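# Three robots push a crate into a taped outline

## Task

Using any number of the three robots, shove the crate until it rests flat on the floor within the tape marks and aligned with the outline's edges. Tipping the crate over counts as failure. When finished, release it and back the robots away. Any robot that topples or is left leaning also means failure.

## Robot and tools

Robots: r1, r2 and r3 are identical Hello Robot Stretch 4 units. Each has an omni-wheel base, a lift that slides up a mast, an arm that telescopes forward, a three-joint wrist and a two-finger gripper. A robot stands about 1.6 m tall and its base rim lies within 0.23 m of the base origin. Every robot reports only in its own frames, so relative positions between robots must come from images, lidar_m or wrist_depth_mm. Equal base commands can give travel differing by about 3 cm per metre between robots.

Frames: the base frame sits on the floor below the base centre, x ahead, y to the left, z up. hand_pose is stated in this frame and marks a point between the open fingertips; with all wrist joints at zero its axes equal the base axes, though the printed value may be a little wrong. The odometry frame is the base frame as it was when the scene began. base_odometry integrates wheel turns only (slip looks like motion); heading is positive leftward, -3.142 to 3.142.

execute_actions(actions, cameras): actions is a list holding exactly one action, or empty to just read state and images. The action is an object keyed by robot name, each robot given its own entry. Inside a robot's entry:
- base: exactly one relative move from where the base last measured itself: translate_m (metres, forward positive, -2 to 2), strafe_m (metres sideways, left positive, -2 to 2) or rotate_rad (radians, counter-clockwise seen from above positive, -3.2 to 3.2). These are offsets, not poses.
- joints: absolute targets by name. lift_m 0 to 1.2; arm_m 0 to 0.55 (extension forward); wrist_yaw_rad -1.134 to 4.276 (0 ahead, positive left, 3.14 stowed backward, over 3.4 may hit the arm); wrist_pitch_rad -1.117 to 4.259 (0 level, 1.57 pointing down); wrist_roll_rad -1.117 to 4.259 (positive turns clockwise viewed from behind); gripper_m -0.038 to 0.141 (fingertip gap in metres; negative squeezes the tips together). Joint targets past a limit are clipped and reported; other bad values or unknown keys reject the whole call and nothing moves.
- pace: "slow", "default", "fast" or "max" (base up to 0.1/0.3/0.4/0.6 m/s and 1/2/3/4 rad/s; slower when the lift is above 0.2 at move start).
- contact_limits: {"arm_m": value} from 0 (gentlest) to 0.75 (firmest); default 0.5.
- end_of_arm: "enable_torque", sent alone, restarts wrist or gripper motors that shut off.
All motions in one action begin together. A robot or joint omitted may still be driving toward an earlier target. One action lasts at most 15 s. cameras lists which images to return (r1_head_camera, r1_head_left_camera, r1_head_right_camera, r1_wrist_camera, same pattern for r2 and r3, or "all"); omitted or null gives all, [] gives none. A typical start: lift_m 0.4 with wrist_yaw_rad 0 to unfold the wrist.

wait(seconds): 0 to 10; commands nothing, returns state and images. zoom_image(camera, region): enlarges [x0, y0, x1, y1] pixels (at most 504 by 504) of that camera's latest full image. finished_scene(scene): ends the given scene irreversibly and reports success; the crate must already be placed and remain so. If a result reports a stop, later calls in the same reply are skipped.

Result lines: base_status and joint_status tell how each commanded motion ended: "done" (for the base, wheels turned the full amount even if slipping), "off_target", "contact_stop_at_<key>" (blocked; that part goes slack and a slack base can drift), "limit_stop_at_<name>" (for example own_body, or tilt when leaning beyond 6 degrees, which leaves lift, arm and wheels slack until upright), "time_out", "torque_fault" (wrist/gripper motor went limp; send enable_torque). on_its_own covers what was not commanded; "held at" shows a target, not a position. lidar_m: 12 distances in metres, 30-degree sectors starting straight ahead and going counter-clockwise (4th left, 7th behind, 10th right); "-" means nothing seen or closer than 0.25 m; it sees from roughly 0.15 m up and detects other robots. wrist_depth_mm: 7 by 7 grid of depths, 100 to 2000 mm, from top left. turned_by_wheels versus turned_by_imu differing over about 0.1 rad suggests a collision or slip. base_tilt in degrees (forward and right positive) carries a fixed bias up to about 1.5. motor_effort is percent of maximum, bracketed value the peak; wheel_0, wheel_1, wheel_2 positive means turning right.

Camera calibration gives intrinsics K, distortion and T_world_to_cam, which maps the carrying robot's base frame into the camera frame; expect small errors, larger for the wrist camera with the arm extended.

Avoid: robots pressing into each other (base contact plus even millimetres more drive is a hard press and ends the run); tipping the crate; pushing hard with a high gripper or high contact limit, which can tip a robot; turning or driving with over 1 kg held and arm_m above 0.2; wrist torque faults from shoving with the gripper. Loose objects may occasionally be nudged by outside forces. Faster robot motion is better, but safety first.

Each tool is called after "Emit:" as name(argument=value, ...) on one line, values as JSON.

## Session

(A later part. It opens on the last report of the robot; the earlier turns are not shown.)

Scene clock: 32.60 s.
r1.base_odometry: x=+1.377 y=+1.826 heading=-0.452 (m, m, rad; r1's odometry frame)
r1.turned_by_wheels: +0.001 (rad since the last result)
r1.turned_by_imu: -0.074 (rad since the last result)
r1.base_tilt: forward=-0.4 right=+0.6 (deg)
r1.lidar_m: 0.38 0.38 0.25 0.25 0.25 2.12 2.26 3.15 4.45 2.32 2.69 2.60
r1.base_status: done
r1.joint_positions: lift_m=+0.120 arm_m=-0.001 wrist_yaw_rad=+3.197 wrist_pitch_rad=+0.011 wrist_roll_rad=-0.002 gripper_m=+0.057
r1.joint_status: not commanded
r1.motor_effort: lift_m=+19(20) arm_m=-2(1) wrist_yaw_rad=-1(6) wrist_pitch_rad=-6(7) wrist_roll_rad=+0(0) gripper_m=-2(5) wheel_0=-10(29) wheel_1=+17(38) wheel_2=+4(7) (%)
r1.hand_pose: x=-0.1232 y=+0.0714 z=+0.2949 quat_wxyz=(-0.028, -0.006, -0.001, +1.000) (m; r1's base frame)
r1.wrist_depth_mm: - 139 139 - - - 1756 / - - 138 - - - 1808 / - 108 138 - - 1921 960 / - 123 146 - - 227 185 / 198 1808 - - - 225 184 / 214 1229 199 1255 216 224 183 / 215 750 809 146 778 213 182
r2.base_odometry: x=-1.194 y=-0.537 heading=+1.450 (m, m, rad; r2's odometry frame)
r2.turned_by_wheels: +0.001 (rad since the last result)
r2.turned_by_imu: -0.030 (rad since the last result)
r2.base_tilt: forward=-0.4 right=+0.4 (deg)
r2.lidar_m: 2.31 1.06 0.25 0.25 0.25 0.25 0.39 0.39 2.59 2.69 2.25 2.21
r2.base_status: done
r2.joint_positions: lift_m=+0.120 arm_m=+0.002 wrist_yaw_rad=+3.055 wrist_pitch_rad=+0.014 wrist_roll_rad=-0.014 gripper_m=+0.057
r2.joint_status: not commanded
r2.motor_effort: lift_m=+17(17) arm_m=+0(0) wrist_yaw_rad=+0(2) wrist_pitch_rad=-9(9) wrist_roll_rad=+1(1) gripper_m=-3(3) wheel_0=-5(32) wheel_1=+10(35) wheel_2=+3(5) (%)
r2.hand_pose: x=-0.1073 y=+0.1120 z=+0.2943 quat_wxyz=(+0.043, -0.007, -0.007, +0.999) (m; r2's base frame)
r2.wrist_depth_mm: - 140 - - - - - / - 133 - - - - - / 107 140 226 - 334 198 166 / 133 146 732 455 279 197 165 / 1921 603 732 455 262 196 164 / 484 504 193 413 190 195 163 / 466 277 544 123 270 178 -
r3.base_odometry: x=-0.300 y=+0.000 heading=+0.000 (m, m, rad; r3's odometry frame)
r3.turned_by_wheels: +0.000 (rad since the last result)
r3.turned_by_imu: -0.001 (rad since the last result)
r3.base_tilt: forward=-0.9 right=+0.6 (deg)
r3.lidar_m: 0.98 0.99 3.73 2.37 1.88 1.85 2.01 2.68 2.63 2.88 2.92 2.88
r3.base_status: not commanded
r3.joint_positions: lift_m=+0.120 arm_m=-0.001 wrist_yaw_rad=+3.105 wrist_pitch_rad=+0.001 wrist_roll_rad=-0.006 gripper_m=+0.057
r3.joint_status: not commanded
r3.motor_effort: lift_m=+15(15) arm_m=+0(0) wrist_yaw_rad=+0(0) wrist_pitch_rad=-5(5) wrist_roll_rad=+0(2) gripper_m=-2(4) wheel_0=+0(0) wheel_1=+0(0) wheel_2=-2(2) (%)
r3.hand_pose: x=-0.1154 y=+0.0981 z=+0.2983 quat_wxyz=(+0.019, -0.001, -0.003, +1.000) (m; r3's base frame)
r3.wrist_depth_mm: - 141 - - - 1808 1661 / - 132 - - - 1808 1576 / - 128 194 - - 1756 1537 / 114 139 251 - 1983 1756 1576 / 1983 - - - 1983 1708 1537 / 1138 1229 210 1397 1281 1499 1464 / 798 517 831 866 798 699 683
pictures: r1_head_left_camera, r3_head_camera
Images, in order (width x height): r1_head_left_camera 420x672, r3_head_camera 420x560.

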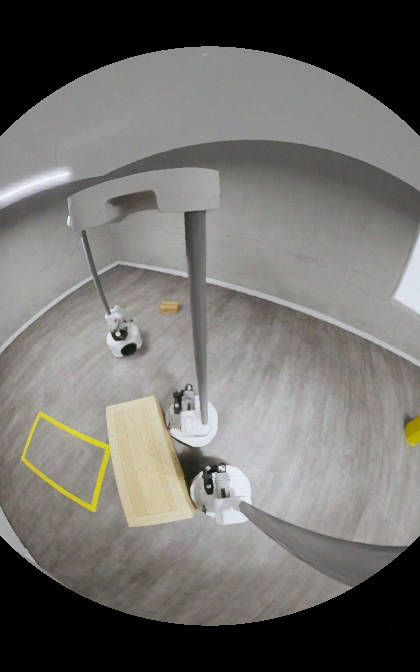

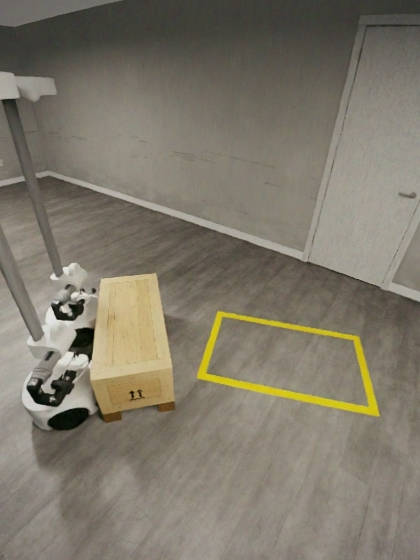

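Emit:
execute_actions(actions=[{"r1":{"base":{"strafe_m":-0.12},"pace":"max"},"r2":{"base":{"strafe_m":-0.2},"pace":"max"}}], cameras=[])

Emit:
execute_actions(actions=[{"r1":{"base":{"translate_m":-0.09},"pace":"max"},"r2":{"base":{"translate_m":-0.12},"pace":"max"}}], cameras=[])

Emit:
execute_actions(actions=[{"r1":{"base":{"strafe_m":1.1},"pace":"max"},"r2":{"base":{"strafe_m":1.1},"pace":"max"}}], cameras=["r1_head_left_camera","r3_head_camera"])

Scene clock: 36.67 s.
r1.base_odometry: x=+1.324 y=+1.718 heading=-0.453 (m, m, rad; r1's odometry frame)
r1.turned_by_wheels: +0.000 (rad since the last result)
r1.turned_by_imu: -0.002 (rad since the last result)
r1.base_tilt: forward=-0.1 right=+0.7 (deg)
r1.lidar_m: 0.37 0.38 0.38 0.32 0.32 2.20 2.31 3.23 4.34 2.19 2.64 2.55
r1.base_status: done
r1.joint_positions: lift_m=+0.120 arm_m=-0.001 wrist_yaw_rad=+3.197 wrist_pitch_rad=+0.011 wrist_roll_rad=-0.002 gripper_m=+0.057
r1.joint_status: not commanded
r1.motor_effort: lift_m=+19(19) arm_m=-2(2) wrist_yaw_rad=+0(0) wrist_pitch_rad=-8(9) wrist_roll_rad=+0(0) gripper_m=+0(2) wheel_0=-1(12) wheel_1=+0(14) wheel_2=+0(3) (%)
r1.hand_pose: x=-0.1232 y=+0.0714 z=+0.2949 quat_wxyz=(-0.028, -0.006, -0.001, +1.000) (m; r1's base frame)
r1.wrist_depth_mm: - 139 139 - - - 1863 / - - 138 - - - 1863 / - 108 137 - - - 1863 / - 123 146 - - - 1863 / 198 1808 - - - - 1808 / 215 1229 199 1281 216 1281 1308 / 215 759 809 146 768 831 842
r2.base_odometry: x=-0.995 y=-0.561 heading=+1.450 (m, m, rad; r2's odometry frame)
r2.turned_by_wheels: +0.000 (rad since the last result)
r2.turned_by_imu: +0.000 (rad since the last result)
r2.base_tilt: forward=-0.3 right=+0.4 (deg)
r2.lidar_m: 2.23 1.20 1.19 0.39 0.39 0.44 0.39 0.40 2.38 2.87 2.17 2.11
r2.base_status: done
r2.joint_positions: lift_m=+0.120 arm_m=+0.002 wrist_yaw_rad=+3.055 wrist_pitch_rad=+0.014 wrist_roll_rad=-0.014 gripper_m=+0.057
r2.joint_status: not commanded
r2.motor_effort: lift_m=+17(17) arm_m=+0(0) wrist_yaw_rad=+1(1) wrist_pitch_rad=-8(9) wrist_roll_rad=+0(2) gripper_m=-1(3) wheel_0=-3(15) wheel_1=+2(15) wheel_2=+0(7) (%)
r2.hand_pose: x=-0.1073 y=+0.1120 z=+0.2943 quat_wxyz=(+0.043, -0.007, -0.007, +0.999) (m; r2's base frame)
r2.wrist_depth_mm: - 140 - - - - - / - 133 - - - - - / 107 140 226 - - - - / 133 146 554 - 621 445 357 / - 715 591 - 591 442 359 / 544 488 193 809 190 436 355 / 492 277 512 123 615 402 351
r3.base_odometry: x=-0.300 y=+0.000 heading=+0.000 (m, m, rad; r3's odometry frame)
r3.turned_by_wheels: +0.000 (rad since the last result)
r3.turned_by_imu: -0.001 (rad since the last result)
r3.base_tilt: forward=-1.0 right=+0.5 (deg)
r3.lidar_m: 0.97 0.98 1.22 2.36 1.87 1.84 2.01 2.67 2.62 2.87 2.95 2.88
r3.base_status: not commanded
r3.joint_positions: lift_m=+0.120 arm_m=-0.001 wrist_yaw_rad=+3.105 wrist_pitch_rad=+0.001 wrist_roll_rad=-0.006 gripper_m=+0.057
r3.joint_status: not commanded
r3.motor_effort: lift_m=+15(15) arm_m=+0(0) wrist_yaw_rad=+1(1) wrist_pitch_rad=-5(5) wrist_roll_rad=-1(3) gripper_m=+1(7) wheel_0=+0(0) wheel_1=+0(0) wheel_2=-2(2) (%)
r3.hand_pose: x=-0.1154 y=+0.0981 z=+0.2983 quat_wxyz=(+0.019, -0.001, -0.003, +1.000) (m; r3's base frame)
r3.wrist_depth_mm: - 141 - - - 1756 1618 / - 132 - - - 1708 1661 / - 128 194 - - 1808 1576 / 114 139 251 - 1983 1808 1537 / - - - - 1983 1756 1576 / 1118 1229 211 1366 1281 1464 1499 / 798 517 820 878 798 707 683
pictures: none
No camera images: the call's "cameras" was empty. Leave "cameras" out to get every camera's image.

Scene clock: 38.00 s.
r1.base_odometry: x=+1.243 y=+1.758 heading=-0.452 (m, m, rad; r1's odometry frame)
r1.turned_by_wheels: +0.000 (rad since the last result)
r1.turned_by_imu: +0.000 (rad since the last result)
r1.base_tilt: forward=-0.3 right=+0.7 (deg)
r1.lidar_m: 0.35 0.33 0.36 0.29 2.17 2.13 2.24 3.15 4.30 2.17 2.71 2.61
r1.base_status: done
r1.joint_positions: lift_m=+0.120 arm_m=-0.001 wrist_yaw_rad=+3.197 wrist_pitch_rad=+0.011 wrist_roll_rad=-0.002 gripper_m=+0.057
r1.joint_status: not commanded
r1.motor_effort: lift_m=+19(19) arm_m=-1(2) wrist_yaw_rad=+0(0) wrist_pitch_rad=-6(8) wrist_roll_rad=+0(0) gripper_m=-3(4) wheel_0=+1(7) wheel_1=+2(9) wheel_2=+0(13) (%)
r1.hand_pose: x=-0.1232 y=+0.0714 z=+0.2949 quat_wxyz=(-0.028, -0.006, -0.001, +1.000) (m; r1's base frame)
r1.wrist_depth_mm: - 139 139 - - - 1808 / - - 138 - - - 1808 / - 108 138 - - - 1808 / - 123 146 - - 1921 1756 / 199 1808 - - - 1983 1756 / 214 1229 200 1255 216 1281 1308 / 215 750 809 146 768 831 842
r2.base_odometry: x=-1.010 y=-0.680 heading=+1.450 (m, m, rad; r2's odometry frame)
r2.turned_by_wheels: +0.000 (rad since the last result)
r2.turned_by_imu: +0.000 (rad since the last result)
r2.base_tilt: forward=-0.6 right=+0.3 (deg)
r2.lidar_m: 2.33 1.28 0.37 0.32 0.35 0.40 0.34 0.35 2.34 2.37 2.26 2.21
r2.base_status: done
r2.joint_positions: lift_m=+0.120 arm_m=+0.002 wrist_yaw_rad=+3.055 wrist_pitch_rad=+0.014 wrist_roll_rad=-0.014 gripper_m=+0.057
r2.joint_status: not commanded
r2.motor_effort: lift_m=+17(16) arm_m=+0(0) wrist_yaw_rad=+1(0) wrist_pitch_rad=-10(9) wrist_roll_rad=+0(1) gripper_m=-1(2) wheel_0=+1(7) wheel_1=-2(5) wheel_2=-2(11) (%)
r2.hand_pose: x=-0.1073 y=+0.1120 z=+0.2943 quat_wxyz=(+0.043, -0.007, -0.007, +0.999) (m; r2's base frame)
r2.wrist_depth_mm: - 140 - - - - - / - 133 - - - - - / 108 140 226 - - - - / 133 147 530 - 564 399 320 / - 615 521 - 535 399 322 / 508 462 193 723 190 397 319 / 459 277 488 123 544 362 320
r3.base_odometry: x=-0.300 y=+0.000 heading=+0.000 (m, m, rad; r3's odometry frame)
r3.turned_by_wheels: +0.000 (rad since the last result)
r3.turned_by_imu: +0.000 (rad since the last result)
r3.base_tilt: forward=-1.0 right=+0.5 (deg)
r3.lidar_m: 0.98 0.98 1.39 2.35 1.87 1.85 2.02 2.64 2.63 2.88 2.93 2.86
r3.base_status: not commanded
r3.joint_positions: lift_m=+0.120 arm_m=-0.001 wrist_yaw_rad=+3.105 wrist_pitch_rad=+0.001 wrist_roll_rad=-0.006 gripper_m=+0.057
r3.joint_status: not commanded
r3.motor_effort: lift_m=+14(15) arm_m=+0(0) wrist_yaw_rad=-2(0) wrist_pitch_rad=-5(4) wrist_roll_rad=-2(1) gripper_m=-3(5) wheel_0=+0(0) wheel_1=+0(0) wheel_2=-1(2) (%)
r3.hand_pose: x=-0.1154 y=+0.0981 z=+0.2983 quat_wxyz=(+0.019, -0.001, -0.003, +1.000) (m; r3's base frame)
r3.wrist_depth_mm: - 141 - - - 1808 1618 / - 132 - - - 1808 1576 / - 129 193 - - 1756 1576 / 114 139 252 - - 1756 1537 / 1983 - - - 1983 1708 1576 / 1160 1229 211 1366 1308 1464 1499 / 788 512 820 866 798 699 676
pictures: none
No camera images: the call's "cameras" was empty. Leave "cameras" out to get every camera's image.

Scene clock: 40.80 s.
r1.base_odometry: x=+1.628 y=+2.560 heading=-0.445 (m, m, rad; r1's odometry frame)
r1.turned_by_wheels: +0.007 (rad since the last result)
r1.turned_by_imu: +0.136 (rad since the last result)
r1.base_tilt: forward=-0.2 right=+0.7 (deg)
r1.lidar_m: 0.37 0.27 0.25 0.25 1.69 1.67 1.84 2.96 4.84 2.89 3.08 0.41
r1.base_status: strafe_m contact_stop (by the wheels' count: +0.889 of +1.100)
r1.joint_positions: lift_m=+0.120 arm_m=-0.001 wrist_yaw_rad=+3.197 wrist_pitch_rad=+0.011 wrist_roll_rad=-0.002 gripper_m=+0.057
r1.joint_status: not commanded
r1.on_its_own: the wheels are slack since a contact_stop
r1.motor_effort: lift_m=+19(19) arm_m=-2(1) wrist_yaw_rad=+0(2) wrist_pitch_rad=-6(8) wrist_roll_rad=+0(0) gripper_m=-4(5) wheel_0=+0(34) wheel_1=+0(32) wheel_2=+0(8) (%)
r1.hand_pose: x=-0.1232 y=+0.0714 z=+0.2950 quat_wxyz=(-0.028, -0.006, -0.001, +1.000) (m; r1's base frame)
r1.wrist_depth_mm: - 139 139 - 1921 1576 1430 / - - 138 - 1863 1618 1430 / - 108 138 - 1921 1576 1397 / - 123 146 - 1863 1576 1397 / 198 1808 - - 1863 1618 1397 / 215 1205 199 1255 216 1281 1308 / 215 750 820 146 778 842 842
r2.base_odometry: x=-1.859 y=-0.581 heading=+1.464 (m, m, rad; r2's odometry frame)
r2.turned_by_wheels: +0.014 (rad since the last result)
r2.turned_by_imu: +0.094 (rad since the last result)
r2.base_tilt: forward=-0.4 right=+0.3 (deg)
r2.lidar_m: 1.00 0.28 0.25 0.25 0.25 0.29 0.35 0.45 2.96 3.09 2.64 2.59
r2.base_status: strafe_m contact_stop (by the wheels' count: +0.854 of +1.100)
r2.joint_positions: lift_m=+0.120 arm_m=+0.002 wrist_yaw_rad=+3.055 wrist_pitch_rad=+0.014 wrist_roll_rad=-0.014 gripper_m=+0.057
r2.joint_status: not commanded
r2.on_its_own: the wheels are slack since a contact_stop
r2.motor_effort: lift_m=+17(17) arm_m=+0(0) wrist_yaw_rad=+2(3) wrist_pitch_rad=-9(11) wrist_roll_rad=+2(1) gripper_m=-3(4) wheel_0=+0(36) wheel_1=+0(37) wheel_2=+0(9) (%)
r2.hand_pose: x=-0.1073 y=+0.1120 z=+0.2943 quat_wxyz=(+0.043, -0.007, -0.007, +0.999) (m; r2's base frame)
r2.wrist_depth_mm: - 140 - - - - 1863 / - 133 759 - - - 1756 / 107 140 225 - - 247 170 / 133 147 488 - 466 227 169 / - - 741 661 407 225 168 / 1078 569 193 549 190 223 167 / 741 277 480 123 427 191 -
r3.base_odometry: x=-0.300 y=+0.000 heading=+0.000 (m, m, rad; r3's odometry frame)
r3.turned_by_wheels: +0.000 (rad since the last result)
r3.turned_by_imu: -0.001 (rad since the last result)
r3.base_tilt: forward=-0.9 right=+0.5 (deg)
r3.lidar_m: 0.93 0.98 3.71 2.34 1.87 1.86 2.03 2.67 2.62 2.88 2.92 0.97
r3.base_status: not commanded
r3.joint_positions: lift_m=+0.120 arm_m=-0.001 wrist_yaw_rad=+3.105 wrist_pitch_rad=+0.001 wrist_roll_rad=-0.006 gripper_m=+0.057
r3.joint_status: not commanded
r3.motor_effort: lift_m=+15(15) arm_m=+0(0) wrist_yaw_rad=+0(0) wrist_pitch_rad=-5(6) wrist_roll_rad=+0(1) gripper_m=-2(3) wheel_0=+0(0) wheel_1=+0(0) wheel_2=-2(1) (%)
r3.hand_pose: x=-0.1154 y=+0.0981 z=+0.2983 quat_wxyz=(+0.019, -0.001, -0.003, +1.000) (m; r3's base frame)
r3.wrist_depth_mm: - 141 - - - 1863 1618 / - 132 - - - 1808 1576 / - 129 193 - - 1808 1618 / 114 139 252 - 1983 1808 1576 / 1983 - - - 1983 1756 1618 / 1160 1229 210 1366 1281 1464 1499 / 798 517 820 878 809 699 676
pictures: r1_head_left_camera, r3_head_camera
Images, in order (width x height): r1_head_left_camera 420x672, r3_head_camera 420x560.

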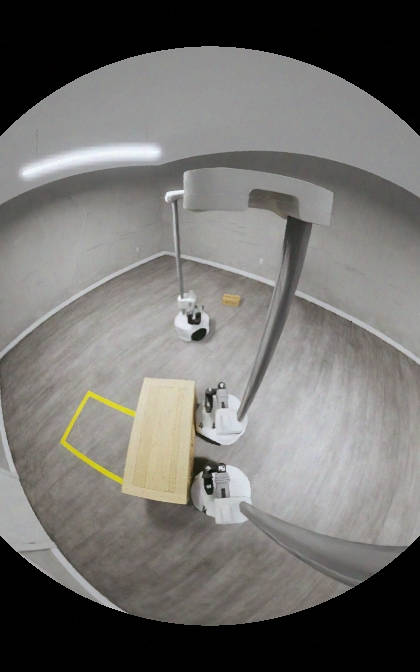

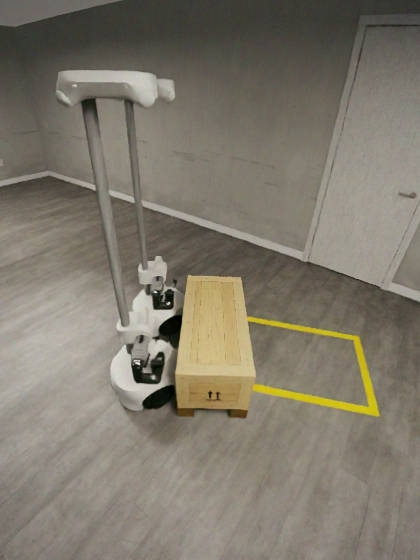

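Emit:
execute_actions(actions=[{"r1":{"base":{"strafe_m":-0.12},"pace":"max"},"r2":{"base":{"strafe_m":-0.12},"pace":"max"}}], cameras=[])

Emit:
execute_actions(actions=[{"r1":{"base":{"rotate_rad":-0.15},"pace":"max"},"r2":{"base":{"rotate_rad":-0.2},"pace":"max"}}], cameras=[])

Emit:
execute_actions(actions=[{"r1":{"base":{"strafe_m":0.5},"pace":"max"},"r2":{"base":{"strafe_m":0.5},"pace":"max"}}], cameras=["r2_head_left_camera","r3_head_camera"])

Scene clock: 44.50 s.
r1.base_odometry: x=+1.576 y=+2.451 heading=-0.445 (m, m, rad; r1's odometry frame)
r1.turned_by_wheels: +0.000 (rad since the last result)
r1.turned_by_imu: -0.001 (rad since the last result)
r1.base_tilt: forward=-0.3 right=+0.7 (deg)
r1.lidar_m: 0.35 0.43 0.32 0.31 1.76 1.75 1.94 3.07 4.75 2.77 3.01 0.39
r1.base_status: done
r1.joint_positions: lift_m=+0.120 arm_m=-0.001 wrist_yaw_rad=+3.197 wrist_pitch_rad=+0.011 wrist_roll_rad=-0.002 gripper_m=+0.057
r1.joint_status: not commanded
r1.motor_effort: lift_m=+19(19) arm_m=-2(2) wrist_yaw_rad=+0(0) wrist_pitch_rad=-7(5) wrist_roll_rad=+0(0) gripper_m=-2(3) wheel_0=+0(9) wheel_1=+1(11) wheel_2=+0(1) (%)
r1.hand_pose: x=-0.1232 y=+0.0714 z=+0.2950 quat_wxyz=(-0.028, -0.006, -0.001, +1.000) (m; r1's base frame)
r1.wrist_depth_mm: - 139 139 - - 1708 1499 / - - 138 - - 1661 1464 / - 108 138 - 1983 1661 1464 / - 123 146 - 1921 1661 1464 / 198 1756 - - 1921 1661 1464 / 214 1229 200 1281 214 1281 1308 / 215 750 809 146 778 842 842
r2.base_odometry: x=-1.739 y=-0.594 heading=+1.464 (m, m, rad; r2's odometry frame)
r2.turned_by_wheels: +0.000 (rad since the last result)
r2.turned_by_imu: +0.000 (rad since the last result)
r2.base_tilt: forward=-0.2 right=+0.4 (deg)
r2.lidar_m: 1.03 1.00 0.32 0.32 0.31 0.42 0.36 0.44 2.83 3.14 2.53 2.50
r2.base_status: done
r2.joint_positions: lift_m=+0.120 arm_m=+0.002 wrist_yaw_rad=+3.055 wrist_pitch_rad=+0.014 wrist_roll_rad=-0.014 gripper_m=+0.057
r2.joint_status: not commanded
r2.motor_effort: lift_m=+17(17) arm_m=+0(0) wrist_yaw_rad=+0(1) wrist_pitch_rad=-8(7) wrist_roll_rad=+1(1) gripper_m=+0(1) wheel_0=-1(13) wheel_1=+3(12) wheel_2=+0(1) (%)
r2.hand_pose: x=-0.1073 y=+0.1120 z=+0.2943 quat_wxyz=(+0.043, -0.007, -0.007, +0.999) (m; r2's base frame)
r2.wrist_depth_mm: - 140 - - - - 1921 / - 133 759 - - - 1863 / 108 140 225 - - - 1863 / 133 146 492 732 - 480 342 / - - 715 668 - 484 340 / 1060 564 193 535 190 477 336 / 741 277 480 123 741 404 340
r3.base_odometry: x=-0.300 y=+0.000 heading=+0.000 (m, m, rad; r3's odometry frame)
r3.turned_by_wheels: +0.000 (rad since the last result)
r3.turned_by_imu: -0.001 (rad since the last result)
r3.base_tilt: forward=-1.0 right=+0.5 (deg)
r3.lidar_m: 0.94 0.99 3.74 2.37 1.88 1.84 2.03 2.67 2.64 2.88 2.94 0.98
r3.base_status: not commanded
r3.joint_positions: lift_m=+0.120 arm_m=-0.001 wrist_yaw_rad=+3.105 wrist_pitch_rad=+0.001 wrist_roll_rad=-0.006 gripper_m=+0.057
r3.joint_status: not commanded
r3.motor_effort: lift_m=+15(15) arm_m=+0(0) wrist_yaw_rad=-1(1) wrist_pitch_rad=-6(5) wrist_roll_rad=+0(2) gripper_m=-2(2) wheel_0=+0(0) wheel_1=+0(0) wheel_2=-2(2) (%)
r3.hand_pose: x=-0.1154 y=+0.0981 z=+0.2983 quat_wxyz=(+0.019, -0.001, -0.003, +1.000) (m; r3's base frame)
r3.wrist_depth_mm: - 141 - - - 1808 1618 / - 132 - - - 1808 1618 / - 128 193 - - 1756 1618 / 114 139 251 - - 1708 1576 / 1983 - - - 1983 1756 1576 / 1160 1281 210 1336 1308 1464 1464 / 788 517 842 854 788 699 683
pictures: none
No camera images: the call's "cameras" was empty. Leave "cameras" out to get every camera's image.

Scene clock: 45.23 s.
r1.base_odometry: x=+1.576 y=+2.451 heading=-0.595 (m, m, rad; r1's odometry frame)
r1.turned_by_wheels: -0.150 (rad since the last result)
r1.turned_by_imu: -0.149 (rad since the last result)
r1.base_tilt: forward=-0.3 right=+0.6 (deg)
r1.lidar_m: 0.35 0.41 0.35 0.31 0.32 1.75 1.84 2.59 4.75 2.77 3.11 0.49
r1.base_status: done
r1.joint_positions: lift_m=+0.120 arm_m=-0.001 wrist_yaw_rad=+3.197 wrist_pitch_rad=+0.011 wrist_roll_rad=-0.002 gripper_m=+0.057
r1.joint_status: not commanded
r1.motor_effort: lift_m=+19(19) arm_m=-2(2) wrist_yaw_rad=-1(0) wrist_pitch_rad=-9(8) wrist_roll_rad=+0(0) gripper_m=-1(5) wheel_0=+0(6) wheel_1=+0(8) wheel_2=-1(7) (%)
r1.hand_pose: x=-0.1232 y=+0.0714 z=+0.2950 quat_wxyz=(-0.028, -0.006, -0.001, +1.000) (m; r1's base frame)
r1.wrist_depth_mm: - 139 139 - 1863 1661 1464 / - - 138 - 1863 1661 1464 / - 108 138 - 1921 1661 1464 / - 123 146 - 1808 1661 1499 / 198 1808 - - 1863 1618 1464 / 215 1205 200 1255 214 1281 1308 / 215 741 820 146 768 831 842
r2.base_odometry: x=-1.739 y=-0.594 heading=+1.264 (m, m, rad; r2's odometry frame)
r2.turned_by_wheels: -0.200 (rad since the last result)
r2.turned_by_imu: -0.201 (rad since the last result)
r2.base_tilt: forward=-0.4 right=+0.3 (deg)
r2.lidar_m: 2.60 1.02 0.34 0.29 0.31 0.41 0.37 0.38 5.06 2.85 2.67 2.51
r2.base_status: done
r2.joint_positions: lift_m=+0.120 arm_m=+0.002 wrist_yaw_rad=+3.055 wrist_pitch_rad=+0.014 wrist_roll_rad=-0.014 gripper_m=+0.057
r2.joint_status: not commanded
r2.motor_effort: lift_m=+17(17) arm_m=+0(0) wrist_yaw_rad=+0(2) wrist_pitch_rad=-7(9) wrist_roll_rad=+2(1) gripper_m=-2(3) wheel_0=+0(8) wheel_1=+1(11) wheel_2=-1(8) (%)
r2.hand_pose: x=-0.1073 y=+0.1120 z=+0.2943 quat_wxyz=(+0.043, -0.007, -0.007, +0.999) (m; r2's base frame)
r2.wrist_depth_mm: - 140 - - - - 1921 / - 133 - - - - 1983 / 107 140 226 - - - 1863 / 133 146 549 - 591 382 296 / - 707 508 - 549 379 293 / 544 480 193 1008 190 373 297 / 492 277 504 123 564 336 294
r3.base_odometry: x=-0.300 y=+0.000 heading=+0.000 (m, m, rad; r3's odometry frame)
r3.turned_by_wheels: +0.000 (rad since the last result)
r3.turned_by_imu: +0.000 (rad since the last result)
r3.base_tilt: forward=-1.0 right=+0.5 (deg)
r3.lidar_m: 0.93 1.00 3.74 2.34 1.87 1.85 2.01 2.66 2.64 2.88 2.94 0.98
r3.base_status: not commanded
r3.joint_positions: lift_m=+0.120 arm_m=-0.001 wrist_yaw_rad=+3.105 wrist_pitch_rad=+0.001 wrist_roll_rad=-0.006 gripper_m=+0.057
r3.joint_status: not commanded
r3.motor_effort: lift_m=+15(15) arm_m=+0(0) wrist_yaw_rad=-1(0) wrist_pitch_rad=-5(5) wrist_roll_rad=-1(0) gripper_m=-3(3) wheel_0=+0(0) wheel_1=+0(0) wheel_2=-1(2) (%)
r3.hand_pose: x=-0.1154 y=+0.0981 z=+0.2983 quat_wxyz=(+0.019, -0.001, -0.003, +1.000) (m; r3's base frame)
r3.wrist_depth_mm: - 141 - - - 1808 1576 / - 132 - - - 1756 1576 / - 128 194 - - 1808 1576 / 114 139 251 - 1983 1756 1576 / 1921 - - - - 1756 1537 / 1138 1255 211 1366 1281 1464 1499 / 778 512 831 866 798 707 683
pictures: none
No camera images: the call's "cameras" was empty. Leave "cameras" out to get every camera's image.

Scene clock: 47.40 s.
r1.base_odometry: x=+1.856 y=+2.865 heading=-0.595 (m, m, rad; r1's odometry frame)
r1.turned_by_wheels: +0.000 (rad since the last result)
r1.turned_by_imu: -0.005 (rad since the last result)
r1.base_tilt: forward=-0.4 right=+0.6 (deg)
r1.lidar_m: 0.38 0.37 0.25 0.25 0.26 1.56 1.64 2.26 5.08 3.14 3.29 3.20
r1.base_status: done
r1.joint_positions: lift_m=+0.120 arm_m=-0.001 wrist_yaw_rad=+3.197 wrist_pitch_rad=+0.011 wrist_roll_rad=-0.002 gripper_m=+0.057
r1.joint_status: not commanded
r1.motor_effort: lift_m=+19(19) arm_m=-2(2) wrist_yaw_rad=+0(4) wrist_pitch_rad=-9(9) wrist_roll_rad=+0(0) gripper_m=-1(5) wheel_0=-12(32) wheel_1=+12(31) wheel_2=+4(5) (%)
r1.hand_pose: x=-0.1232 y=+0.0714 z=+0.2950 quat_wxyz=(-0.028, -0.006, -0.001, +1.000) (m; r1's base frame)
r1.wrist_depth_mm: - 139 139 1921 1661 1499 1308 / - - 138 1921 1661 1499 1308 / - 108 138 1863 1661 1464 741 / - 123 146 1863 1661 1464 189 / 199 1808 - 1921 1618 1464 188 / 215 1229 200 1281 216 1308 187 / 215 759 809 146 768 788 186
r2.base_odometry: x=-2.216 y=-0.444 heading=+1.265 (m, m, rad; r2's odometry frame)
r2.turned_by_wheels: +0.001 (rad since the last result)
r2.turned_by_imu: +0.026 (rad since the last result)
r2.base_tilt: forward=-0.3 right=+0.4 (deg)
r2.lidar_m: 0.86 0.89 0.25 0.25 0.25 0.25 0.38 0.39 5.43 3.25 2.87 2.68
r2.base_status: done
r2.joint_positions: lift_m=+0.120 arm_m=+0.002 wrist_yaw_rad=+3.055 wrist_pitch_rad=+0.014 wrist_roll_rad=-0.014 gripper_m=+0.057
r2.joint_status: not commanded
r2.motor_effort: lift_m=+17(17) arm_m=+0(0) wrist_yaw_rad=+0(4) wrist_pitch_rad=-8(10) wrist_roll_rad=+2(0) gripper_m=-2(3) wheel_0=-6(29) wheel_1=+15(35) wheel_2=+1(8) (%)
r2.hand_pose: x=-0.1073 y=+0.1120 z=+0.2942 quat_wxyz=(+0.043, -0.007, -0.007, +0.999) (m; r2's base frame)
r2.wrist_depth_mm: - 140 - - - 1921 1708 / - 133 - - - 1921 1756 / 107 140 225 - - 200 163 / 133 146 591 580 298 199 163 / - 707 640 569 278 198 162 / 525 492 193 504 190 196 161 / 492 277 525 123 289 177 -
r3.base_odometry: x=-0.300 y=+0.000 heading=+0.000 (m, m, rad; r3's odometry frame)
r3.turned_by_wheels: +0.000 (rad since the last result)
r3.turned_by_imu: -0.001 (rad since the last result)
r3.base_tilt: forward=-1.0 right=+0.6 (deg)
r3.lidar_m: 0.86 4.76 3.74 2.38 1.87 1.85 2.02 2.69 2.64 2.88 2.94 0.94
r3.base_status: not commanded
r3.joint_positions: lift_m=+0.120 arm_m=-0.001 wrist_yaw_rad=+3.105 wrist_pitch_rad=+0.001 wrist_roll_rad=-0.006 gripper_m=+0.057
r3.joint_status: not commanded
r3.motor_effort: lift_m=+14(15) arm_m=+0(0) wrist_yaw_rad=-2(0) wrist_pitch_rad=-6(5) wrist_roll_rad=-1(0) gripper_m=-4(4) wheel_0=+0(0) wheel_1=+0(0) wheel_2=-2(2) (%)
r3.hand_pose: x=-0.1154 y=+0.0981 z=+0.2983 quat_wxyz=(+0.019, -0.001, -0.003, +1.000) (m; r3's base frame)
r3.wrist_depth_mm: - 141 - - - 1756 1618 / - 132 - - - 1808 1618 / - 128 194 - - 1756 1576 / 114 139 252 - 1983 1756 1618 / 1983 - - - - 1708 1576 / 1138 1229 210 1366 1281 1499 1464 / 798 521 820 866 809 691 676
pictures: r2_head_left_camera, r3_head_camera
Images, in order (width x height): r2_head_left_camera 420x672, r3_head_camera 420x560.

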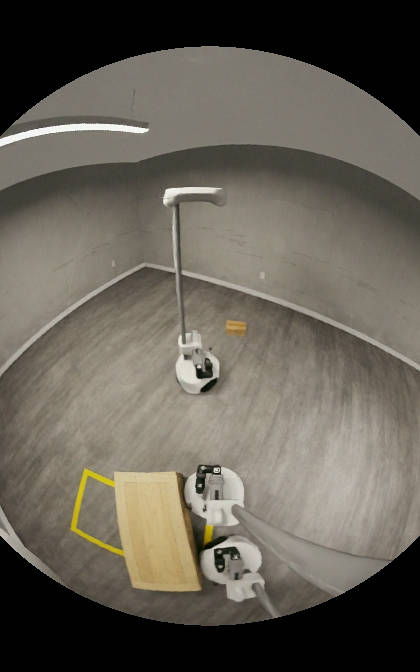

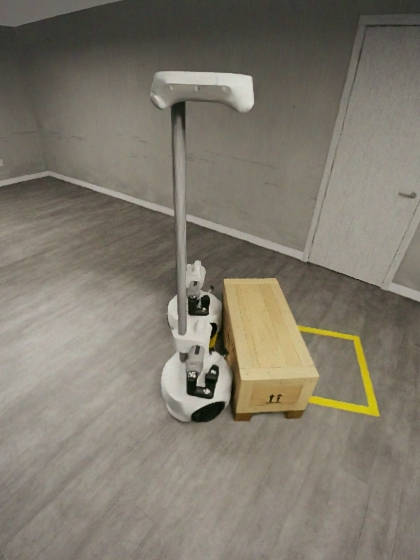

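Emit:
execute_actions(actions=[{"r1":{"base":{"strafe_m":-0.15},"pace":"max"},"r2":{"base":{"strafe_m":-0.12},"pace":"max"}}], cameras=[])

Emit:
execute_actions(actions=[{"r1":{"base":{"translate_m":-0.6},"pace":"max"},"r2":{"base":{"translate_m":0.15},"pace":"max"}}], cameras=[])

Emit:
execute_actions(actions=[{"r2":{"base":{"rotate_rad":0.4},"pace":"max"}}], cameras=[])

Emit:
execute_actions(actions=[{"r1":{"base":{"strafe_m":0.5},"pace":"max"},"r2":{"base":{"strafe_m":0.65},"pace":"max"}}], cameras=["r2_head_left_camera","r3_head_camera","r1_head_left_camera"])

Scene clock: 53.07 s.
r1.base_odometry: x=+1.772 y=+2.741 heading=-0.595 (m, m, rad; r1's odometry frame)
r1.turned_by_wheels: +0.000 (rad since the last result)
r1.turned_by_imu: -0.002 (rad since the last result)
r1.base_tilt: forward=-0.2 right=+0.7 (deg)
r1.lidar_m: 0.38 0.39 0.39 0.33 0.35 1.62 1.72 2.36 4.96 3.00 3.23 3.12
r1.base_status: done
r1.joint_positions: lift_m=+0.120 arm_m=-0.001 wrist_yaw_rad=+3.197 wrist_pitch_rad=+0.011 wrist_roll_rad=-0.002 gripper_m=+0.057
r1.joint_status: not commanded
r1.motor_effort: lift_m=+19(19) arm_m=-2(2) wrist_yaw_rad=-1(1) wrist_pitch_rad=-10(8) wrist_roll_rad=+0(0) gripper_m=-2(2) wheel_0=-2(13) wheel_1=+0(12) wheel_2=+1(2) (%)
r1.hand_pose: x=-0.1232 y=+0.0714 z=+0.2950 quat_wxyz=(-0.028, -0.006, -0.001, +1.000) (m; r1's base frame)
r1.wrist_depth_mm: - 139 139 - 1808 1537 1397 / - - 138 - 1708 1537 1366 / - 108 137 1921 1756 1537 1366 / - 123 146 1921 1756 1537 1366 / 199 1808 - 1983 1708 1537 1397 / 214 1229 200 1255 216 1281 1308 / 215 750 809 146 768 831 842
r2.base_odometry: x=-2.101 y=-0.480 heading=+1.265 (m, m, rad; r2's odometry frame)
r2.turned_by_wheels: +0.000 (rad since the last result)
r2.turned_by_imu: +0.000 (rad since the last result)
r2.base_tilt: forward=-0.1 right=+0.3 (deg)
r2.lidar_m: 0.91 0.91 0.37 0.30 0.32 0.39 0.37 0.38 5.33 3.15 2.79 2.66
r2.base_status: done
r2.joint_positions: lift_m=+0.120 arm_m=+0.002 wrist_yaw_rad=+3.055 wrist_pitch_rad=+0.014 wrist_roll_rad=-0.014 gripper_m=+0.057
r2.joint_status: not commanded
r2.motor_effort: lift_m=+17(17) arm_m=+0(0) wrist_yaw_rad=+1(0) wrist_pitch_rad=-9(9) wrist_roll_rad=+1(0) gripper_m=-2(4) wheel_0=-2(13) wheel_1=+3(16) wheel_2=-1(4) (%)
r2.hand_pose: x=-0.1073 y=+0.1120 z=+0.2942 quat_wxyz=(+0.043, -0.007, -0.007, +0.999) (m; r2's base frame)
r2.wrist_depth_mm: - 140 - - - 1921 1808 / - 133 - - - 1983 1756 / 107 140 225 - - 1983 1756 / 133 146 809 - 554 370 290 / - 621 732 - 521 370 289 / 500 496 193 1078 190 364 290 / 477 277 539 123 530 327 287
r3.base_odometry: x=-0.300 y=+0.000 heading=+0.000 (m, m, rad; r3's odometry frame)
r3.turned_by_wheels: +0.000 (rad since the last result)
r3.turned_by_imu: -0.001 (rad since the last result)
r3.base_tilt: forward=-1.0 right=+0.5 (deg)
r3.lidar_m: 0.90 1.01 3.72 2.33 1.87 1.84 2.02 2.65 2.62 2.87 2.93 0.94
r3.base_status: not commanded
r3.joint_positions: lift_m=+0.120 arm_m=-0.001 wrist_yaw_rad=+3.105 wrist_pitch_rad=+0.001 wrist_roll_rad=-0.006 gripper_m=+0.057
r3.joint_status: not commanded
r3.motor_effort: lift_m=+15(15) arm_m=+0(0) wrist_yaw_rad=+0(1) wrist_pitch_rad=-5(5) wrist_roll_rad=-1(1) gripper_m=-1(2) wheel_0=+0(0) wheel_1=+0(0) wheel_2=-2(2) (%)
r3.hand_pose: x=-0.1154 y=+0.0981 z=+0.2983 quat_wxyz=(+0.019, -0.001, -0.003, +1.000) (m; r3's base frame)
r3.wrist_depth_mm: - 141 - - - 1756 1618 / - 132 - - - 1756 1576 / - 128 194 - - 1808 1576 / 114 139 251 - 1983 1756 1537 / 1921 - - - 1921 1756 1576 / 1138 1229 211 1366 1281 1499 1499 / 798 521 820 866 809 691 683
pictures: none
No camera images: the call's "cameras" was empty. Leave "cameras" out to get every camera's image.

Scene clock: 55.60 s.
r1.base_odometry: x=+1.275 y=+3.077 heading=-0.595 (m, m, rad; r1's odometry frame)
r1.turned_by_wheels: +0.000 (rad since the last result)
r1.turned_by_imu: +0.001 (rad since the last result)
r1.base_tilt: forward=-0.2 right=+0.6 (deg)
r1.lidar_m: 1.12 0.59 0.65 1.54 1.16 1.11 1.15 1.63 4.66 3.08 3.75 3.62
r1.base_status: done
r1.joint_positions: lift_m=+0.120 arm_m=-0.001 wrist_yaw_rad=+3.197 wrist_pitch_rad=+0.011 wrist_roll_rad=-0.002 gripper_m=+0.057
r1.joint_status: not commanded
r1.motor_effort: lift_m=+19(19) arm_m=-2(2) wrist_yaw_rad=+1(0) wrist_pitch_rad=-9(9) wrist_roll_rad=+0(0) gripper_m=-5(2) wheel_0=+0(8) wheel_1=+1(10) wheel_2=+0(13) (%)
r1.hand_pose: x=-0.1232 y=+0.0714 z=+0.2950 quat_wxyz=(-0.028, -0.006, -0.001, +1.000) (m; r1's base frame)
r1.wrist_depth_mm: - 139 139 1397 1229 1078 976 / - - 138 1430 1229 1078 960 / - 108 138 1366 1205 1078 960 / - 123 146 1366 1229 1078 960 / 198 1808 1618 1397 1205 1060 960 / 214 1229 200 1281 214 1042 946 / 215 750 809 146 768 842 842
r2.base_odometry: x=-2.056 y=-0.337 heading=+1.265 (m, m, rad; r2's odometry frame)
r2.turned_by_wheels: +0.000 (rad since the last result)
r2.turned_by_imu: +0.000 (rad since the last result)
r2.base_tilt: forward=-0.4 right=+0.4 (deg)
r2.lidar_m: 0.73 0.74 3.31 0.33 0.34 0.44 0.85 1.24 5.41 3.15 2.65 2.52
r2.base_status: done
r2.joint_positions: lift_m=+0.120 arm_m=+0.002 wrist_yaw_rad=+3.055 wrist_pitch_rad=+0.014 wrist_roll_rad=-0.014 gripper_m=+0.057
r2.joint_status: not commanded
r2.motor_effort: lift_m=+17(17) arm_m=+0(0) wrist_yaw_rad=+0(0) wrist_pitch_rad=-9(7) wrist_roll_rad=+1(1) gripper_m=-3(0) wheel_0=+1(5) wheel_1=+0(7) wheel_2=+2(17) (%)
r2.hand_pose: x=-0.1073 y=+0.1120 z=+0.2942 quat_wxyz=(+0.043, -0.007, -0.007, +0.999) (m; r2's base frame)
r2.wrist_depth_mm: - 140 - - - - 1863 / - 133 - - - - 1921 / 107 140 225 - - - 1863 / 133 146 1336 - 615 413 320 / - - 1255 1756 574 410 322 / 1078 1138 193 1078 190 402 317 / 741 276 809 123 585 366 320
r3.base_odometry: x=-0.300 y=+0.000 heading=+0.000 (m, m, rad; r3's odometry frame)
r3.turned_by_wheels: +0.000 (rad since the last result)
r3.turned_by_imu: -0.001 (rad since the last result)
r3.base_tilt: forward=-0.9 right=+0.6 (deg)
r3.lidar_m: 0.75 0.81 3.72 2.34 1.87 1.83 2.03 2.67 2.61 2.86 2.95 0.96
r3.base_status: not commanded
r3.joint_positions: lift_m=+0.120 arm_m=-0.001 wrist_yaw_rad=+3.105 wrist_pitch_rad=+0.001 wrist_roll_rad=-0.006 gripper_m=+0.057
r3.joint_status: not commanded
r3.motor_effort: lift_m=+15(15) arm_m=+0(0) wrist_yaw_rad=+0(0) wrist_pitch_rad=-5(5) wrist_roll_rad=-2(1) gripper_m=+2(4) wheel_0=+0(0) wheel_1=+0(0) wheel_2=-2(2) (%)
r3.hand_pose: x=-0.1154 y=+0.0981 z=+0.2983 quat_wxyz=(+0.019, -0.001, -0.003, +1.000) (m; r3's base frame)
r3.wrist_depth_mm: - 141 - - - 1863 1618 / - 132 - - - 1808 1618 / - 128 193 - - 1808 1576 / 114 138 252 - 1983 1708 1576 / 1983 - - - - 1756 1537 / 1138 1205 210 1366 1308 1499 1464 / 798 512 831 866 809 699 683
pictures: none
No camera images: the call's "cameras" was empty. Leave "cameras" out to get every camera's image.

Scene clock: 56.53 s.
r1.base_odometry: x=+1.275 y=+3.077 heading=-0.595 (m, m, rad; r1's odometry frame)
r1.turned_by_wheels: +0.000 (rad since the last result)
r1.turned_by_imu: +0.000 (rad since the last result)
r1.base_tilt: forward=-0.3 right=+0.7 (deg)
r1.lidar_m: 1.13 0.59 0.64 1.56 1.16 1.10 1.19 1.65 4.66 3.07 3.76 3.62
r1.base_status: not commanded
r1.joint_positions: lift_m=+0.120 arm_m=-0.001 wrist_yaw_rad=+3.197 wrist_pitch_rad=+0.011 wrist_roll_rad=-0.002 gripper_m=+0.057
r1.joint_status: not commanded
r1.motor_effort: lift_m=+19(19) arm_m=-2(2) wrist_yaw_rad=+0(0) wrist_pitch_rad=-8(9) wrist_roll_rad=+0(0) gripper_m=-2(0) wheel_0=+0(0) wheel_1=+2(1) wheel_2=+0(0) (%)
r1.hand_pose: x=-0.1232 y=+0.0714 z=+0.2950 quat_wxyz=(-0.028, -0.006, -0.001, +1.000) (m; r1's base frame)
r1.wrist_depth_mm: - 139 139 1397 1229 1078 976 / - - 138 1430 1229 1078 976 / - 108 138 1336 1229 1078 960 / - 123 146 1397 1205 1060 960 / 198 1756 1618 1397 1229 1060 960 / 215 1229 199 1281 215 1060 946 / 215 750 809 146 778 842 842
r2.base_odometry: x=-2.056 y=-0.337 heading=+1.665 (m, m, rad; r2's odometry frame)
r2.turned_by_wheels: +0.400 (rad since the last result)
r2.turned_by_imu: +0.402 (rad since the last result)
r2.base_tilt: forward=-0.3 right=+0.3 (deg)
r2.lidar_m: 0.75 3.30 0.34 0.34 0.38 0.65 1.15 5.39 3.17 2.77 2.52 0.82
r2.base_status: done
r2.joint_positions: lift_m=+0.120 arm_m=+0.002 wrist_yaw_rad=+3.055 wrist_pitch_rad=+0.014 wrist_roll_rad=-0.014 gripper_m=+0.057
r2.joint_status: not commanded
r2.motor_effort: lift_m=+17(17) arm_m=+0(0) wrist_yaw_rad=-1(1) wrist_pitch_rad=-9(10) wrist_roll_rad=+2(1) gripper_m=-3(2) wheel_0=+1(8) wheel_1=+0(8) wheel_2=+1(8) (%)
r2.hand_pose: x=-0.1073 y=+0.1120 z=+0.2942 quat_wxyz=(+0.043, -0.007, -0.007, +0.999) (m; r2's base frame)
r2.wrist_depth_mm: - 140 - - - - 1921 / - 133 - - - - 1921 / 107 140 226 - - - 1863 / 133 146 - - - - 480 / - - - 1576 1281 788 473 / 1078 1098 193 1182 190 759 469 / 741 276 820 123 842 597 462
r3.base_odometry: x=-0.300 y=+0.000 heading=+0.000 (m, m, rad; r3's odometry frame)
r3.turned_by_wheels: +0.000 (rad since the last result)
r3.turned_by_imu: +0.000 (rad since the last result)
r3.base_tilt: forward=-1.0 right=+0.5 (deg)
r3.lidar_m: 0.76 0.81 3.73 2.36 1.88 1.83 2.05 2.68 2.63 2.88 2.95 0.94
r3.base_status: not commanded
r3.joint_positions: lift_m=+0.120 arm_m=-0.001 wrist_yaw_rad=+3.105 wrist_pitch_rad=+0.001 wrist_roll_rad=-0.006 gripper_m=+0.057
r3.joint_status: not commanded
r3.motor_effort: lift_m=+15(15) arm_m=+0(0) wrist_yaw_rad=+1(0) wrist_pitch_rad=-5(5) wrist_roll_rad=+1(2) gripper_m=-4(2) wheel_0=+0(0) wheel_1=+0(0) wheel_2=-2(2) (%)
r3.hand_pose: x=-0.1154 y=+0.0981 z=+0.2983 quat_wxyz=(+0.019, -0.001, -0.003, +1.000) (m; r3's base frame)
r3.wrist_depth_mm: - 141 - - - 1756 1618 / - 132 - - - 1756 1618 / - 128 194 - - 1756 1576 / 114 139 251 - - 1756 1576 / 1983 - - - - 1708 1537 / 1138 1229 211 1397 1281 1464 1464 / 798 512 831 854 798 699 683
pictures: none
No camera images: the call's "cameras" was empty. Leave "cameras" out to get every camera's image.

Scene clock: 58.77 s.
r1.base_odometry: x=+1.555 y=+3.491 heading=-0.595 (m, m, rad; r1's odometry frame)
r1.turned_by_wheels: +0.000 (rad since the last result)
r1.turned_by_imu: +0.000 (rad since the last result)
r1.base_tilt: forward=-0.2 right=+0.6 (deg)
r1.lidar_m: 0.43 0.42 3.20 1.21 0.89 0.86 0.91 1.27 3.61 3.56 4.01 0.58
r1.base_status: done
r1.joint_positions: lift_m=+0.120 arm_m=-0.001 wrist_yaw_rad=+3.197 wrist_pitch_rad=+0.011 wrist_roll_rad=-0.002 gripper_m=+0.057
r1.joint_status: not commanded
r1.motor_effort: lift_m=+19(19) arm_m=-2(1) wrist_yaw_rad=+0(0) wrist_pitch_rad=-7(9) wrist_roll_rad=+0(0) gripper_m=-3(3) wheel_0=+0(13) wheel_1=-1(13) wheel_2=+0(0) (%)
r1.hand_pose: x=-0.1232 y=+0.0714 z=+0.2950 quat_wxyz=(-0.028, -0.006, -0.001, +1.000) (m; r1's base frame)
r1.wrist_depth_mm: - 139 139 1118 960 854 768 / - - 138 1098 960 842 759 / - 108 138 1060 960 854 759 / - 123 146 1078 946 842 750 / 199 1464 1308 1098 946 854 759 / 215 1229 200 1078 215 831 741 / 215 750 820 146 778 778 732
r2.base_odometry: x=-2.446 y=-0.367 heading=+1.633 (m, m, rad; r2's odometry frame)
r2.turned_by_wheels: -0.032 (rad since the last result)
r2.turned_by_imu: -0.154 (rad since the last result)
r2.base_tilt: forward=-0.4 right=+0.5 (deg)
r2.lidar_m: 0.80 3.06 0.25 0.25 0.25 0.25 0.44 3.81 3.47 3.34 2.75 0.79
r2.base_status: strafe_m contact_stop (by the wheels' count: +0.392 of +0.650)
r2.joint_positions: lift_m=+0.120 arm_m=+0.002 wrist_yaw_rad=+3.055 wrist_pitch_rad=+0.014 wrist_roll_rad=-0.014 gripper_m=+0.057
r2.joint_status: not commanded
r2.on_its_own: the wheels are slack since a contact_stop
r2.motor_effort: lift_m=+17(17) arm_m=+0(0) wrist_yaw_rad=+0(1) wrist_pitch_rad=-8(9) wrist_roll_rad=+0(2) gripper_m=-2(3) wheel_0=+0(27) wheel_1=+0(36) wheel_2=+0(9) (%)
r2.hand_pose: x=-0.1073 y=+0.1120 z=+0.2942 quat_wxyz=(+0.043, -0.007, -0.007, +0.999) (m; r2's base frame)
r2.wrist_depth_mm: - 140 - - - 1921 1576 / - 133 - - - 1921 1618 / 107 140 225 - - 198 165 / 133 146 - 492 282 197 164 / - - - 484 266 196 163 / 1078 1118 193 436 189 195 163 / 741 277 788 123 276 178 -
r3.base_odometry: x=-0.300 y=+0.000 heading=+0.000 (m, m, rad; r3's odometry frame)
r3.turned_by_wheels: +0.000 (rad since the last result)
r3.turned_by_imu: -0.001 (rad since the last result)
r3.base_tilt: forward=-1.0 right=+0.5 (deg)
r3.lidar_m: 0.83 4.83 3.72 2.35 1.87 1.85 2.03 2.67 2.64 2.88 2.93 0.84
r3.base_status: not commanded
r3.joint_positions: lift_m=+0.120 arm_m=-0.001 wrist_yaw_rad=+3.105 wrist_pitch_rad=+0.001 wrist_roll_rad=-0.006 gripper_m=+0.057
r3.joint_status: not commanded
r3.motor_effort: lift_m=+15(15) arm_m=+0(0) wrist_yaw_rad=+1(0) wrist_pitch_rad=-5(5) wrist_roll_rad=-2(2) gripper_m=-2(5) wheel_0=+0(0) wheel_1=+0(0) wheel_2=-2(2) (%)
r3.hand_pose: x=-0.1154 y=+0.0981 z=+0.2983 quat_wxyz=(+0.019, -0.001, -0.003, +1.000) (m; r3's base frame)
r3.wrist_depth_mm: - 141 - - - 1808 1618 / - 132 - - - 1808 1618 / - 128 194 - - 1756 1576 / 114 139 251 - - 1756 1537 / 1983 - - - 1983 1756 1537 / 1118 1255 210 1397 1281 1464 1464 / 788 512 831 866 798 699 683
pictures: r1_head_left_camera, r2_head_left_camera, r3_head_camera
Images, in order (width x height): r1_head_left_camera 420x672, r2_head_left_camera 420x672, r3_head_camera 420x560.

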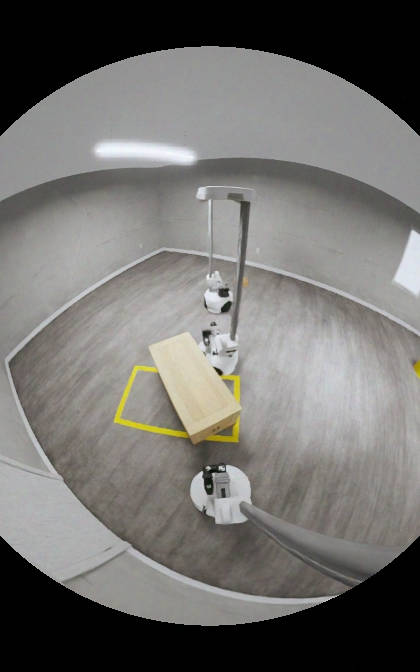

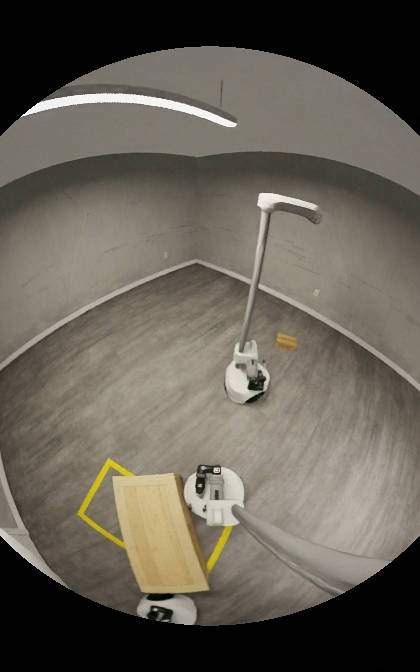

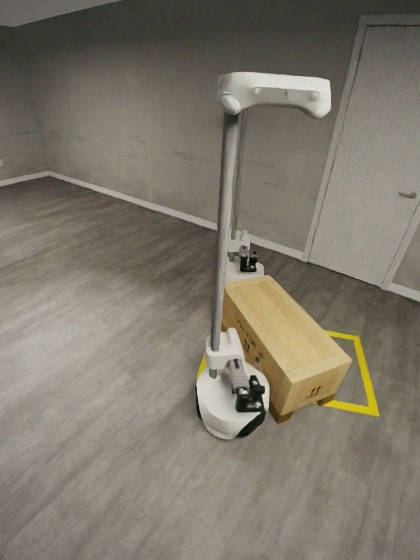

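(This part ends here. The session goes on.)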